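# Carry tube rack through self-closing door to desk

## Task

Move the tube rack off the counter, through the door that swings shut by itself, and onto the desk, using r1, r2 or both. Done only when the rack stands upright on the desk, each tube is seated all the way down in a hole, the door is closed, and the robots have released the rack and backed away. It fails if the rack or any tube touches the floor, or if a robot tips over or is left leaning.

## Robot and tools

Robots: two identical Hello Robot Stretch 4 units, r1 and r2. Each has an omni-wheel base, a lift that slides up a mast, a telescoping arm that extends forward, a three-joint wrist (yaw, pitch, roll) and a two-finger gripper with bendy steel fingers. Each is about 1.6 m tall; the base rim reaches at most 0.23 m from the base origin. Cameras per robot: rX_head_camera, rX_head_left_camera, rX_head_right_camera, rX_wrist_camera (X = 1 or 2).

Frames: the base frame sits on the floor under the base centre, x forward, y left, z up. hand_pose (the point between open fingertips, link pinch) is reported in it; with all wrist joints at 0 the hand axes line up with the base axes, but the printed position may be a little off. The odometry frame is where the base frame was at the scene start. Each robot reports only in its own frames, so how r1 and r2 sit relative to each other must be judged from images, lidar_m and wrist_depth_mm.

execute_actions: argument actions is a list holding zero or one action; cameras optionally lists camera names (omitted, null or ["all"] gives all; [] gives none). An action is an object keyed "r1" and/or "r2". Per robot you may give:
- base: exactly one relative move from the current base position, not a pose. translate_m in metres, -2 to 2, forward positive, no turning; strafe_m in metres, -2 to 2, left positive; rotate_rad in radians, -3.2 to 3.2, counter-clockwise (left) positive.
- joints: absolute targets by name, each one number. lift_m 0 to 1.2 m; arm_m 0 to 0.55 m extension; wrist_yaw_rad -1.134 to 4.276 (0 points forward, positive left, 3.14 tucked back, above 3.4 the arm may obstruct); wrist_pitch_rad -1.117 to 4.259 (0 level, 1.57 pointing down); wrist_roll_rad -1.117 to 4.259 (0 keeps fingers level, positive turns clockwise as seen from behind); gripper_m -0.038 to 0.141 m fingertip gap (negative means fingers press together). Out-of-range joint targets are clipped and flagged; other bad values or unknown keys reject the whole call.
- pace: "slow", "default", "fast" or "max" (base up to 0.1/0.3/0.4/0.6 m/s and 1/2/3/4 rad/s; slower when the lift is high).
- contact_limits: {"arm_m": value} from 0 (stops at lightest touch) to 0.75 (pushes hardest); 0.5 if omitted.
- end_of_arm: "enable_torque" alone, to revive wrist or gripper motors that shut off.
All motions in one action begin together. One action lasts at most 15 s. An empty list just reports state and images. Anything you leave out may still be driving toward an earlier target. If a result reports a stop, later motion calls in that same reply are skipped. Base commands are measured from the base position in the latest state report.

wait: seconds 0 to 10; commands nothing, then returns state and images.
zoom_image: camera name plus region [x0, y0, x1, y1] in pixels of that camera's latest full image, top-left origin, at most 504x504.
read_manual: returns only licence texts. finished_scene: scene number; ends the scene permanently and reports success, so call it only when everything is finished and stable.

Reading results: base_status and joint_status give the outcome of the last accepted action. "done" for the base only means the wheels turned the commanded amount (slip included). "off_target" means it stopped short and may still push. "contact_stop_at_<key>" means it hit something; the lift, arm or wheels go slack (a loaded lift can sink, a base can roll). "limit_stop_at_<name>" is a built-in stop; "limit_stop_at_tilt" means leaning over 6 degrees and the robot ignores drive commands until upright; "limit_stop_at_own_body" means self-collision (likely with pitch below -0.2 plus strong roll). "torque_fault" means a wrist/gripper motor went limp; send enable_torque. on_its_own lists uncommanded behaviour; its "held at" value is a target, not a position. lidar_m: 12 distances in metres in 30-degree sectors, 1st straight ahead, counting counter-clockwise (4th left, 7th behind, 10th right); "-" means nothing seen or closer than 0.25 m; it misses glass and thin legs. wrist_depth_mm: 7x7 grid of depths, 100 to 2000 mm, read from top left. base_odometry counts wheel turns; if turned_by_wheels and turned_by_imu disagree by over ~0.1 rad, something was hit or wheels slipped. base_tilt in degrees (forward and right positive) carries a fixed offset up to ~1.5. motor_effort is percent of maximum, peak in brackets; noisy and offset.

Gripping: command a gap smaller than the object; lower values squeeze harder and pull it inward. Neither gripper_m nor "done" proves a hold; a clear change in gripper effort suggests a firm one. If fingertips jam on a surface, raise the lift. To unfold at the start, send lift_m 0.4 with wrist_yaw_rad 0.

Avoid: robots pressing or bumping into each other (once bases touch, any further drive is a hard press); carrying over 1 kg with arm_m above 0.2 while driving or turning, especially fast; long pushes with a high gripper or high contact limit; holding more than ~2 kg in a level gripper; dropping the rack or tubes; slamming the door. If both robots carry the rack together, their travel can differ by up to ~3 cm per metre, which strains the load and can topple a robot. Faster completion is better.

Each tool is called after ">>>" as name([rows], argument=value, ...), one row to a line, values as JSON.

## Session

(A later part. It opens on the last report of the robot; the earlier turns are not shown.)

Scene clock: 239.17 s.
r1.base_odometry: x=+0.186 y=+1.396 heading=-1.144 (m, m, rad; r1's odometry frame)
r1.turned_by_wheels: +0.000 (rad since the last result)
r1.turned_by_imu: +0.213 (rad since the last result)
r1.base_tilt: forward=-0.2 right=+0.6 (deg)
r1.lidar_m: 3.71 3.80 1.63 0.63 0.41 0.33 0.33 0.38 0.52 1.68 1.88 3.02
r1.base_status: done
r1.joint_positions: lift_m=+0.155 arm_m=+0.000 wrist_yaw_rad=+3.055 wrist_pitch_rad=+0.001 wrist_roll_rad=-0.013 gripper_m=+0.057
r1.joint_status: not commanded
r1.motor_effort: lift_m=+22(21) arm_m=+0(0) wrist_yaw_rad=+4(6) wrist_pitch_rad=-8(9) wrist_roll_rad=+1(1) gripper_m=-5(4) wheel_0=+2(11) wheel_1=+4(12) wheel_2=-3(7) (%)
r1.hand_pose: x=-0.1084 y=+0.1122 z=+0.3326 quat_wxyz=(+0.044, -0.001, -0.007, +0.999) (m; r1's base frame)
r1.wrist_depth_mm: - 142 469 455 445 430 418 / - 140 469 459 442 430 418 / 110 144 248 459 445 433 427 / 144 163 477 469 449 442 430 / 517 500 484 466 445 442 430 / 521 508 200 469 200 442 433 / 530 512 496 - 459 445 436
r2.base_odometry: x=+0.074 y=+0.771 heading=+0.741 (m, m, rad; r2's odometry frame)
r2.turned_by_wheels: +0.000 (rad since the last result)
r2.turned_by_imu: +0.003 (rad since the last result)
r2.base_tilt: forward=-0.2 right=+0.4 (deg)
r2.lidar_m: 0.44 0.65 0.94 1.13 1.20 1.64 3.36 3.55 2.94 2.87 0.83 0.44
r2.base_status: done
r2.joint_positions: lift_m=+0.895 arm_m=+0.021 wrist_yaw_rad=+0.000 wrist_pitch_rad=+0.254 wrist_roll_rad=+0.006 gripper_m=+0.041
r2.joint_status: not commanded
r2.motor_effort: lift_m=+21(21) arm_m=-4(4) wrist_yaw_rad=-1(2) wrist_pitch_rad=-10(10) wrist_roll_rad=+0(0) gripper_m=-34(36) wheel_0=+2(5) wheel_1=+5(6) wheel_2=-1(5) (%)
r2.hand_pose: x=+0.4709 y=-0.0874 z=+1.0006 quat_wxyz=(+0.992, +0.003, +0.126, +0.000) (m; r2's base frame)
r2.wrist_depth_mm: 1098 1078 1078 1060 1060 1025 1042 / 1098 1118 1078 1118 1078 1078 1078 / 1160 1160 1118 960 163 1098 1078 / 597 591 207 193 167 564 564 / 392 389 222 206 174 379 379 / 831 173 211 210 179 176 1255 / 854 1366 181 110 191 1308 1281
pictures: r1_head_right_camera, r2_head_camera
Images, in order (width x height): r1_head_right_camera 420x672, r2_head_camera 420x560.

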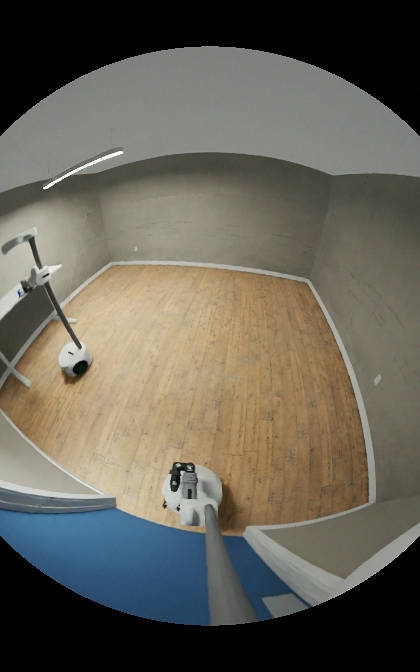

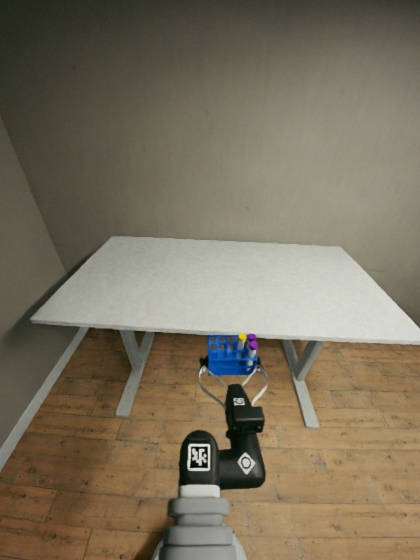

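>>> execute_actions([
  {"r2":{"joints":{"lift_m":0.915},"pace":"slow"},"r1":{"base":{"translate_m":0.45},"pace":"slow"}},
], cameras=[])

>>> execute_actions([
  {"r2":{"joints":{"arm_m":0.3},"pace":"slow"},"r1":{"base":{"rotate_rad":2.6}}},
], cameras=["r2_head_camera","r1_head_camera","r2_wrist_camera"])

Scene clock: 247.87 s.
r1.base_odometry: x=+0.372 y=+0.986 heading=-1.143 (m, m, rad; r1's odometry frame)
r1.turned_by_wheels: +0.000 (rad since the last result)
r1.turned_by_imu: -0.005 (rad since the last result)
r1.base_tilt: forward=-0.2 right=+0.6 (deg)
r1.lidar_m: 3.26 3.59 1.38 1.67 0.84 0.77 0.77 0.86 1.25 1.77 1.96 3.12
r1.base_status: done
r1.joint_positions: lift_m=+0.155 arm_m=+0.000 wrist_yaw_rad=+3.055 wrist_pitch_rad=+0.001 wrist_roll_rad=-0.013 gripper_m=+0.057
r1.joint_status: not commanded
r1.motor_effort: lift_m=+22(22) arm_m=+0(0) wrist_yaw_rad=+4(4) wrist_pitch_rad=-7(9) wrist_roll_rad=+0(1) gripper_m=-3(1) wheel_0=+3(5) wheel_1=+4(5) wheel_2=-1(9) (%)
r1.hand_pose: x=-0.1084 y=+0.1122 z=+0.3326 quat_wxyz=(+0.044, -0.001, -0.007, +0.999) (m; r1's base frame)
r1.wrist_depth_mm: - 142 904 891 878 854 732 / - 140 891 878 878 831 741 / 111 144 247 878 878 854 750 / 144 163 931 917 891 866 759 / 917 976 960 931 878 854 750 / 917 976 199 917 201 866 759 / 798 788 842 - 820 741 750
r2.base_odometry: x=+0.074 y=+0.771 heading=+0.741 (m, m, rad; r2's odometry frame)
r2.turned_by_wheels: +0.000 (rad since the last result)
r2.turned_by_imu: +0.003 (rad since the last result)
r2.base_tilt: forward=-0.3 right=+0.4 (deg)
r2.lidar_m: 0.44 0.64 0.93 1.12 1.21 1.36 1.44 3.54 2.95 2.85 0.81 0.42
r2.base_status: not commanded
r2.joint_positions: lift_m=+0.915 arm_m=+0.021 wrist_yaw_rad=+0.000 wrist_pitch_rad=+0.254 wrist_roll_rad=+0.006 gripper_m=+0.041
r2.joint_status: all done
r2.motor_effort: lift_m=+23(25) arm_m=-4(4) wrist_yaw_rad=-1(1) wrist_pitch_rad=-10(10) wrist_roll_rad=-1(1) gripper_m=-36(33) wheel_0=+2(2) wheel_1=+5(5) wheel_2=-1(2) (%)
r2.hand_pose: x=+0.4709 y=-0.0874 z=+1.0204 quat_wxyz=(+0.992, +0.003, +0.126, +0.000) (m; r2's base frame)
r2.wrist_depth_mm: 1078 1078 1078 1060 1042 1008 1025 / 1160 1098 1098 1098 1060 1060 1060 / 1182 1138 1138 1078 163 1078 1098 / 668 661 208 193 168 640 627 / 439 410 220 206 175 427 427 / 831 174 211 211 179 176 809 / 854 1397 181 110 191 1336 1308
pictures: none
No camera images: the call's "cameras" was empty. Leave "cameras" out to get every camera's image.

Scene clock: 251.97 s.
r1.base_odometry: x=+0.372 y=+0.986 heading=+1.456 (m, m, rad; r1's odometry frame)
r1.turned_by_wheels: +2.600 (rad since the last result)
r1.turned_by_imu: +2.574 (rad since the last result)
r1.base_tilt: forward=-0.2 right=+0.7 (deg)
r1.lidar_m: 0.77 0.78 0.85 1.19 1.75 1.96 3.06 3.30 3.61 1.40 1.76 0.85
r1.base_status: done
r1.joint_positions: lift_m=+0.155 arm_m=+0.000 wrist_yaw_rad=+3.055 wrist_pitch_rad=+0.001 wrist_roll_rad=-0.013 gripper_m=+0.057
r1.joint_status: not commanded
r1.motor_effort: lift_m=+22(22) arm_m=+0(0) wrist_yaw_rad=+4(4) wrist_pitch_rad=-7(9) wrist_roll_rad=-2(1) gripper_m=-3(6) wheel_0=-1(7) wheel_1=-2(7) wheel_2=-3(8) (%)
r1.hand_pose: x=-0.1084 y=+0.1122 z=+0.3326 quat_wxyz=(+0.044, -0.001, -0.007, +0.999) (m; r1's base frame)
r1.wrist_depth_mm: - 143 - - - - 1618 / - 139 - - - - 1661 / 111 144 247 - - - 1708 / 143 163 - - - - 1661 / - - - 1921 1708 1808 1537 / 1160 1160 200 1138 200 1060 1060 / 809 778 831 - 820 750 778
r2.base_odometry: x=+0.074 y=+0.771 heading=+0.741 (m, m, rad; r2's odometry frame)
r2.turned_by_wheels: +0.000 (rad since the last result)
r2.turned_by_imu: +0.002 (rad since the last result)
r2.base_tilt: forward=-0.1 right=+0.4 (deg)
r2.lidar_m: 0.58 0.63 0.91 1.12 1.22 1.41 1.44 3.52 2.94 2.87 0.79 0.61
r2.base_status: not commanded
r2.joint_positions: lift_m=+0.915 arm_m=+0.299 wrist_yaw_rad=+0.000 wrist_pitch_rad=+0.254 wrist_roll_rad=+0.006 gripper_m=+0.041
r2.joint_status: all done
r2.motor_effort: lift_m=+23(23) arm_m=+4(4) wrist_yaw_rad=-2(1) wrist_pitch_rad=-10(10) wrist_roll_rad=-1(0) gripper_m=-32(36) wheel_0=+2(2) wheel_1=+5(5) wheel_2=-1(1) (%)
r2.hand_pose: x=+0.7494 y=-0.0874 z=+1.0204 quat_wxyz=(+0.992, +0.003, +0.126, +0.000) (m; r2's base frame)
r2.wrist_depth_mm: 820 820 809 809 798 788 778 / 866 854 842 842 809 820 798 / 891 891 866 866 163 842 842 / 654 654 207 193 167 627 627 / 436 407 221 206 174 421 418 / 324 173 213 211 179 176 317 / 239 250 181 110 191 255 245
pictures: r1_head_camera, r2_head_camera, r2_wrist_camera
Images, in order (width x height): r1_head_camera 420x560, r2_head_camera 420x560, r2_wrist_camera 616x392.

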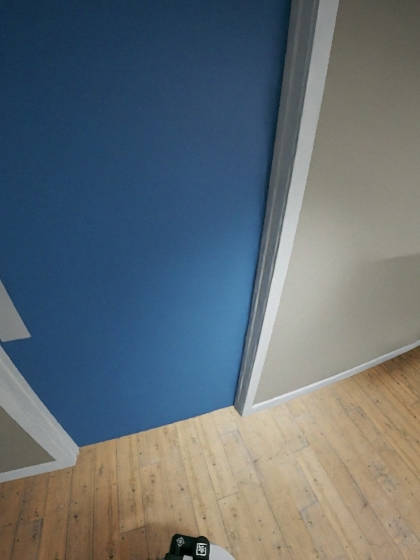

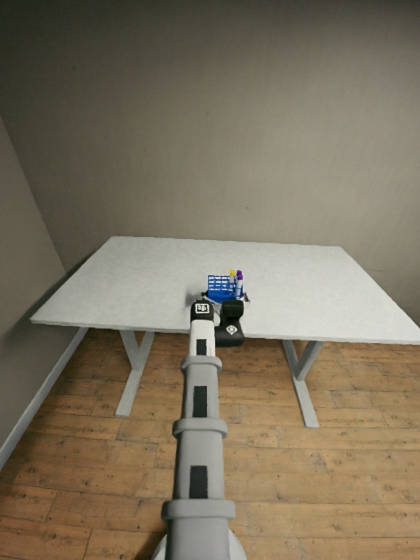

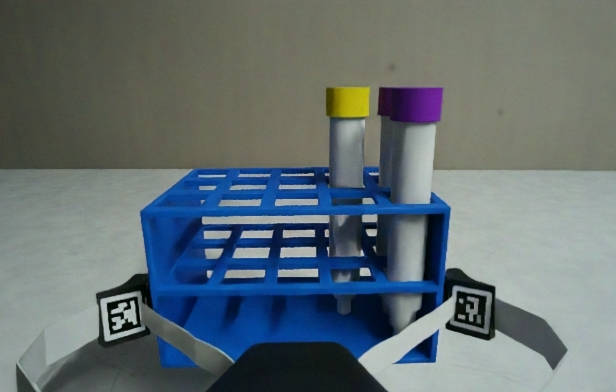

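>>> execute_actions([
  {"r2":{"joints":{"lift_m":0.874},"pace":"slow"}},
], cameras=["r2_wrist_camera"])

Scene clock: 254.03 s.
r1.base_odometry: x=+0.372 y=+0.986 heading=+1.456 (m, m, rad; r1's odometry frame)
r1.turned_by_wheels: +0.000 (rad since the last result)
r1.turned_by_imu: -0.001 (rad since the last result)
r1.base_tilt: forward=-0.2 right=+0.6 (deg)
r1.lidar_m: 0.79 0.77 0.84 1.23 1.76 1.94 3.06 3.31 3.64 1.40 1.77 0.87
r1.base_status: not commanded
r1.joint_positions: lift_m=+0.155 arm_m=+0.000 wrist_yaw_rad=+3.055 wrist_pitch_rad=+0.001 wrist_roll_rad=-0.013 gripper_m=+0.057
r1.joint_status: not commanded
r1.motor_effort: lift_m=+22(21) arm_m=+0(0) wrist_yaw_rad=+4(4) wrist_pitch_rad=-8(7) wrist_roll_rad=+1(1) gripper_m=-5(2) wheel_0=-1(1) wheel_1=-2(2) wheel_2=-3(2) (%)
r1.hand_pose: x=-0.1084 y=+0.1122 z=+0.3326 quat_wxyz=(+0.044, -0.001, -0.007, +0.999) (m; r1's base frame)
r1.wrist_depth_mm: - 142 - - - - 1576 / - 139 - - - - 1708 / 110 144 247 - - - 1661 / 144 163 - - - - 1661 / - - - 1921 1661 1808 1576 / 1118 1138 200 1118 200 1060 1025 / 798 788 842 - 809 732 768
r2.base_odometry: x=+0.074 y=+0.771 heading=+0.741 (m, m, rad; r2's odometry frame)
r2.turned_by_wheels: +0.000 (rad since the last result)
r2.turned_by_imu: +0.001 (rad since the last result)
r2.base_tilt: forward=-0.2 right=+0.2 (deg)
r2.lidar_m: 0.60 0.62 0.92 1.13 1.20 1.39 1.43 3.52 2.95 2.86 0.81 0.61
r2.base_status: not commanded
r2.joint_positions: lift_m=+0.874 arm_m=+0.299 wrist_yaw_rad=+0.000 wrist_pitch_rad=+0.254 wrist_roll_rad=+0.006 gripper_m=+0.041
r2.joint_status: all done
r2.motor_effort: lift_m=+13(23) arm_m=+4(4) wrist_yaw_rad=-2(3) wrist_pitch_rad=-10(11) wrist_roll_rad=+0(0) gripper_m=-33(36) wheel_0=+2(2) wheel_1=+5(5) wheel_2=-1(1) (%)
r2.hand_pose: x=+0.7494 y=-0.0874 z=+0.9802 quat_wxyz=(+0.992, +0.003, +0.126, +0.000) (m; r2's base frame)
r2.wrist_depth_mm: 809 820 809 798 788 778 778 / 854 842 842 831 798 809 809 / 891 866 866 831 163 831 842 / 508 508 207 193 167 488 492 / 336 314 220 206 174 327 327 / 251 173 212 211 180 177 246 / 185 193 182 110 184 198 189
pictures: r2_wrist_camera
Images, in order (width x height): r2_wrist_camera 616x392.

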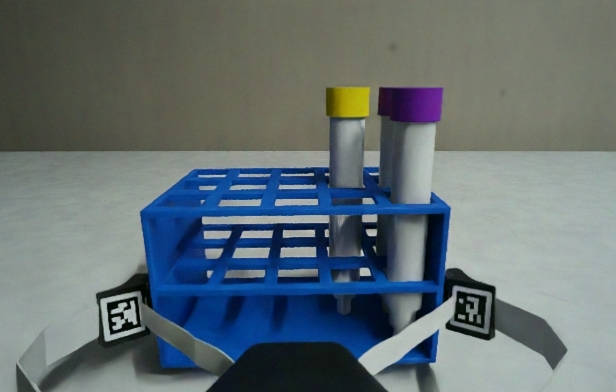

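>>> execute_actions([
  {"r2":{"joints":{"lift_m":0.869},"pace":"slow"}},
], cameras=[])

>>> execute_actions([
  {"r2":{"joints":{"gripper_m":0.141},"pace":"slow"}},
], cameras=["r2_wrist_camera"])

Scene clock: 255.80 s.
r1.base_odometry: x=+0.372 y=+0.986 heading=+1.456 (m, m, rad; r1's odometry frame)
r1.turned_by_wheels: +0.000 (rad since the last result)
r1.turned_by_imu: -0.001 (rad since the last result)
r1.base_tilt: forward=-0.2 right=+0.6 (deg)
r1.lidar_m: 0.78 0.77 0.85 1.19 1.75 1.93 3.07 3.31 3.64 1.38 1.76 0.86
r1.base_status: not commanded
r1.joint_positions: lift_m=+0.155 arm_m=+0.000 wrist_yaw_rad=+3.055 wrist_pitch_rad=+0.001 wrist_roll_rad=-0.013 gripper_m=+0.057
r1.joint_status: not commanded
r1.motor_effort: lift_m=+22(21) arm_m=+0(0) wrist_yaw_rad=+5(3) wrist_pitch_rad=-7(9) wrist_roll_rad=+0(2) gripper_m=-4(5) wheel_0=-1(1) wheel_1=-2(2) wheel_2=-2(2) (%)
r1.hand_pose: x=-0.1084 y=+0.1122 z=+0.3326 quat_wxyz=(+0.044, -0.001, -0.007, +0.999) (m; r1's base frame)
r1.wrist_depth_mm: - 143 - - - - 1661 / - 140 - - - - 1661 / 111 144 248 - - - 1708 / 143 163 - - - - 1708 / - - - 1983 1661 1863 1576 / 1160 1138 199 1118 200 1042 1060 / 798 798 842 - 809 750 768
r2.base_odometry: x=+0.074 y=+0.771 heading=+0.741 (m, m, rad; r2's odometry frame)
r2.turned_by_wheels: +0.000 (rad since the last result)
r2.turned_by_imu: +0.001 (rad since the last result)
r2.base_tilt: forward=-0.3 right=+0.3 (deg)
r2.lidar_m: 0.58 0.64 0.90 1.11 1.19 1.40 1.45 3.54 2.92 2.85 0.79 0.60
r2.base_status: not commanded
r2.joint_positions: lift_m=+0.869 arm_m=+0.299 wrist_yaw_rad=+0.000 wrist_pitch_rad=+0.254 wrist_roll_rad=+0.006 gripper_m=+0.041
r2.joint_status: all done
r2.motor_effort: lift_m=+13(13) arm_m=+4(4) wrist_yaw_rad=-2(3) wrist_pitch_rad=-11(11) wrist_roll_rad=-1(0) gripper_m=-33(34) wheel_0=+2(2) wheel_1=+5(5) wheel_2=-2(2) (%)
r2.hand_pose: x=+0.7494 y=-0.0874 z=+0.9752 quat_wxyz=(+0.992, +0.003, +0.126, +0.000) (m; r2's base frame)
r2.wrist_depth_mm: 820 831 809 788 798 788 778 / 854 854 854 820 809 820 809 / 878 878 854 798 163 831 809 / 492 480 208 193 167 473 473 / 324 301 221 206 174 317 315 / 242 173 211 210 179 175 237 / 179 185 178 110 181 190 185
pictures: none
No camera images: the call's "cameras" was empty. Leave "cameras" out to get every camera's image.

Scene clock: 260.27 s.
r1.base_odometry: x=+0.372 y=+0.986 heading=+1.456 (m, m, rad; r1's odometry frame)
r1.turned_by_wheels: +0.000 (rad since the last result)
r1.turned_by_imu: -0.002 (rad since the last result)
r1.base_tilt: forward=-0.1 right=+0.6 (deg)
r1.lidar_m: 0.78 0.77 0.85 1.22 1.77 1.94 3.08 3.28 3.62 1.39 1.77 0.88
r1.base_status: not commanded
r1.joint_positions: lift_m=+0.155 arm_m=+0.000 wrist_yaw_rad=+3.055 wrist_pitch_rad=+0.001 wrist_roll_rad=-0.013 gripper_m=+0.057
r1.joint_status: not commanded
r1.motor_effort: lift_m=+22(22) arm_m=+0(0) wrist_yaw_rad=+5(5) wrist_pitch_rad=-8(10) wrist_roll_rad=+0(0) gripper_m=-2(2) wheel_0=-1(1) wheel_1=-2(2) wheel_2=-2(2) (%)
r1.hand_pose: x=-0.1084 y=+0.1122 z=+0.3326 quat_wxyz=(+0.044, -0.001, -0.007, +0.999) (m; r1's base frame)
r1.wrist_depth_mm: - 142 - - - - 1661 / - 140 - - - - 1618 / 110 144 247 - - - 1708 / 144 163 - - - - 1708 / - - - 1983 1661 1808 1618 / 1160 1160 200 1118 200 1060 1042 / 820 788 842 - 809 750 759
r2.base_odometry: x=+0.074 y=+0.771 heading=+0.741 (m, m, rad; r2's odometry frame)
r2.turned_by_wheels: +0.000 (rad since the last result)
r2.turned_by_imu: +0.002 (rad since the last result)
r2.base_tilt: forward=-0.1 right=+0.3 (deg)
r2.lidar_m: 0.61 0.61 0.91 1.13 1.20 1.40 1.40 3.53 2.94 2.86 0.83 0.61
r2.base_status: not commanded
r2.joint_positions: lift_m=+0.869 arm_m=+0.299 wrist_yaw_rad=+0.000 wrist_pitch_rad=+0.253 wrist_roll_rad=+0.006 gripper_m=+0.141
r2.joint_status: all done
r2.motor_effort: lift_m=+13(13) arm_m=+4(4) wrist_yaw_rad=-2(4) wrist_pitch_rad=-9(10) wrist_roll_rad=-1(1) gripper_m=+1(32) wheel_0=+2(2) wheel_1=+5(5) wheel_2=-1(2) (%)
r2.hand_pose: x=+0.7495 y=-0.0874 z=+0.9754 quat_wxyz=(+0.992, +0.003, +0.126, +0.000) (m; r2's base frame)
r2.wrist_depth_mm: 831 820 809 798 788 788 778 / 866 842 854 831 820 809 809 / 878 854 854 798 211 820 820 / 496 496 233 218 196 477 473 / 327 325 244 229 200 317 315 / 243 202 216 236 214 217 238 / 194 187 194 110 192 190 190
pictures: r2_wrist_camera
Images, in order (width x height): r2_wrist_camera 616x392.

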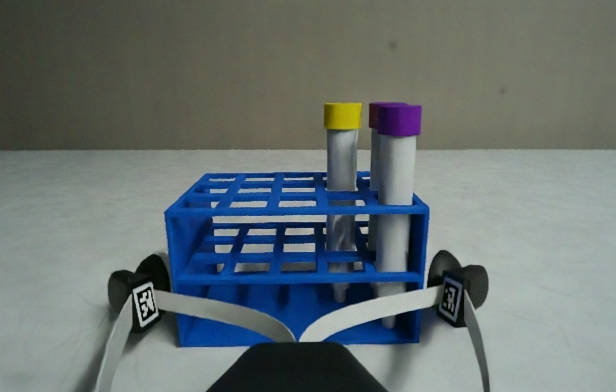

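>>> execute_actions([
  {"r2":{"joints":{"arm_m":0.02},"pace":"slow"}},
], cameras=["r2_wrist_camera"])

>>> execute_actions([
  {"r2":{"base":{"translate_m":-0.3}}},
], cameras=["r2_wrist_camera","r2_head_camera"])

Scene clock: 265.60 s.
r1.base_odometry: x=+0.372 y=+0.986 heading=+1.456 (m, m, rad; r1's odometry frame)
r1.turned_by_wheels: +0.000 (rad since the last result)
r1.turned_by_imu: -0.002 (rad since the last result)
r1.base_tilt: forward=-0.2 right=+0.6 (deg)
r1.lidar_m: 0.78 0.75 0.86 1.19 1.75 1.95 3.08 3.30 3.63 1.39 1.76 0.86
r1.base_status: not commanded
r1.joint_positions: lift_m=+0.155 arm_m=+0.000 wrist_yaw_rad=+3.055 wrist_pitch_rad=+0.001 wrist_roll_rad=-0.013 gripper_m=+0.057
r1.joint_status: not commanded
r1.motor_effort: lift_m=+22(22) arm_m=+0(0) wrist_yaw_rad=+4(4) wrist_pitch_rad=-8(9) wrist_roll_rad=+2(2) gripper_m=-4(4) wheel_0=-1(1) wheel_1=-2(2) wheel_2=-2(2) (%)
r1.hand_pose: x=-0.1084 y=+0.1122 z=+0.3326 quat_wxyz=(+0.044, -0.001, -0.007, +0.999) (m; r1's base frame)
r1.wrist_depth_mm: - 142 - - - - 1661 / - 140 - - - - 1661 / 110 144 246 - - - 1661 / 144 163 - - - - 1708 / - - - 1983 1661 1863 1618 / 1160 1160 198 1118 200 1042 1060 / 788 788 854 - 820 741 759
r2.base_odometry: x=+0.074 y=+0.771 heading=+0.741 (m, m, rad; r2's odometry frame)
r2.turned_by_wheels: +0.000 (rad since the last result)
r2.turned_by_imu: +0.002 (rad since the last result)
r2.base_tilt: forward=-0.1 right=+0.4 (deg)
r2.lidar_m: 0.58 0.64 0.94 1.13 1.19 1.39 1.42 3.52 2.94 2.87 0.80 0.61
r2.base_status: not commanded
r2.joint_positions: lift_m=+0.869 arm_m=+0.021 wrist_yaw_rad=+0.000 wrist_pitch_rad=+0.253 wrist_roll_rad=+0.006 gripper_m=+0.141
r2.joint_status: all done
r2.motor_effort: lift_m=+13(13) arm_m=-4(4) wrist_yaw_rad=-3(1) wrist_pitch_rad=-8(8) wrist_roll_rad=-1(1) gripper_m=+0(1) wheel_0=+2(2) wheel_1=+5(5) wheel_2=-1(2) (%)
r2.hand_pose: x=+0.4710 y=-0.0874 z=+0.9755 quat_wxyz=(+0.992, +0.003, +0.126, +0.000) (m; r2's base frame)
r2.wrist_depth_mm: 1098 1078 1060 1042 1042 1025 1025 / 1160 1118 1098 1098 1098 1060 1042 / 1160 1008 1025 820 960 976 946 / 504 504 500 477 492 477 480 / 384 379 379 377 375 355 370 / 854 202 1281 1281 1255 1205 1255 / 931 1397 1336 110 1308 1308 1308
pictures: r2_wrist_camera
Images, in order (width x height): r2_wrist_camera 616x392.

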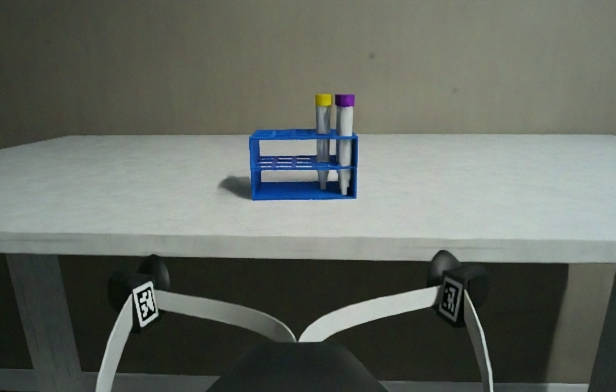

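Scene clock: 268.07 s.
r1.base_odometry: x=+0.372 y=+0.986 heading=+1.456 (m, m, rad; r1's odometry frame)
r1.turned_by_wheels: +0.000 (rad since the last result)
r1.turned_by_imu: -0.001 (rad since the last result)
r1.base_tilt: forward=-0.1 right=+0.6 (deg)
r1.lidar_m: 0.78 0.76 0.85 1.22 1.76 1.95 3.12 3.30 3.61 1.11 1.73 0.86
r1.base_status: not commanded
r1.joint_positions: lift_m=+0.155 arm_m=+0.000 wrist_yaw_rad=+3.055 wrist_pitch_rad=+0.001 wrist_roll_rad=-0.013 gripper_m=+0.057
r1.joint_status: not commanded
r1.motor_effort: lift_m=+22(21) arm_m=+0(0) wrist_yaw_rad=+5(5) wrist_pitch_rad=-10(8) wrist_roll_rad=+0(2) gripper_m=-3(3) wheel_0=-1(1) wheel_1=-2(2) wheel_2=-2(3) (%)
r1.hand_pose: x=-0.1084 y=+0.1122 z=+0.3326 quat_wxyz=(+0.044, -0.001, -0.007, +0.999) (m; r1's base frame)
r1.wrist_depth_mm: - 142 - - - - 1618 / - 140 - - - - 1661 / 110 144 248 - - - 1661 / 143 163 - - - - 1661 / - - - 1921 1618 1756 1576 / 1160 1160 200 1160 200 1025 1025 / 798 788 842 - 831 741 768
r2.base_odometry: x=-0.148 y=+0.568 heading=+0.741 (m, m, rad; r2's odometry frame)
r2.turned_by_wheels: +0.000 (rad since the last result)
r2.turned_by_imu: +0.002 (rad since the last result)
r2.base_tilt: forward=-0.3 right=+0.4 (deg)
r2.lidar_m: 0.89 0.97 1.18 1.13 1.22 1.12 1.24 3.20 2.93 2.85 2.31 0.92
r2.base_status: done
r2.joint_positions: lift_m=+0.869 arm_m=+0.021 wrist_yaw_rad=+0.000 wrist_pitch_rad=+0.253 wrist_roll_rad=+0.006 gripper_m=+0.141
r2.joint_status: not commanded
r2.motor_effort: lift_m=+13(13) arm_m=-4(4) wrist_yaw_rad=-1(0) wrist_pitch_rad=-8(8) wrist_roll_rad=-1(0) gripper_m=+0(4) wheel_0=-2(10) wheel_1=-4(7) wheel_2=+1(11) (%)
r2.hand_pose: x=+0.4709 y=-0.0874 z=+0.9755 quat_wxyz=(+0.992, +0.003, +0.126, +0.000) (m; r2's base frame)
r2.wrist_depth_mm: 1366 1336 1366 1336 1336 1281 1308 / 1430 1430 1366 1397 1366 1366 1336 / 1042 1025 1008 798 976 946 960 / 1576 1499 1576 1499 1464 1499 1060 / 1618 1138 1618 1576 1537 1537 1464 / 1661 201 1661 1618 1537 1138 1537 / 1576 1464 1576 110 1618 1464 1499
pictures: r2_head_camera, r2_wrist_camera
Images, in order (width x height): r2_head_camera 420x560, r2_wrist_camera 616x392.

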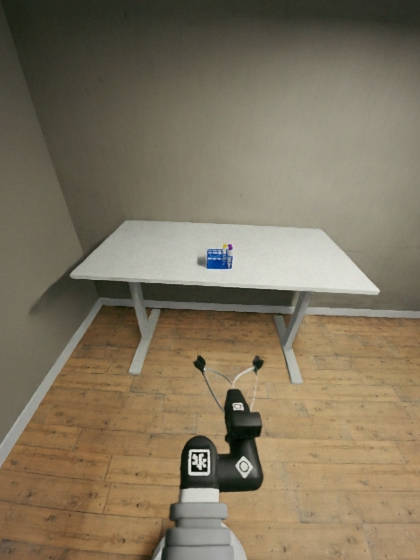

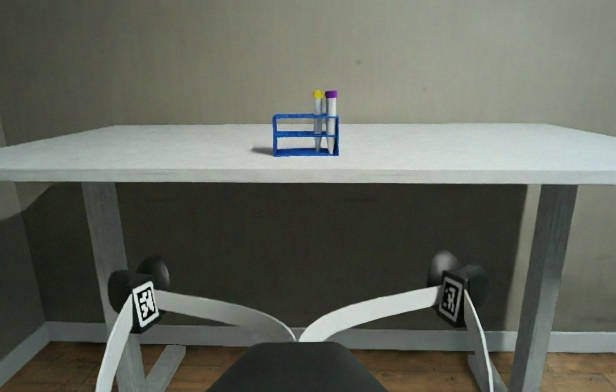

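Caps are level with each other, so the tubes look seated.

>>> finished_scene(scene=2)

The scene is finished: the task was done.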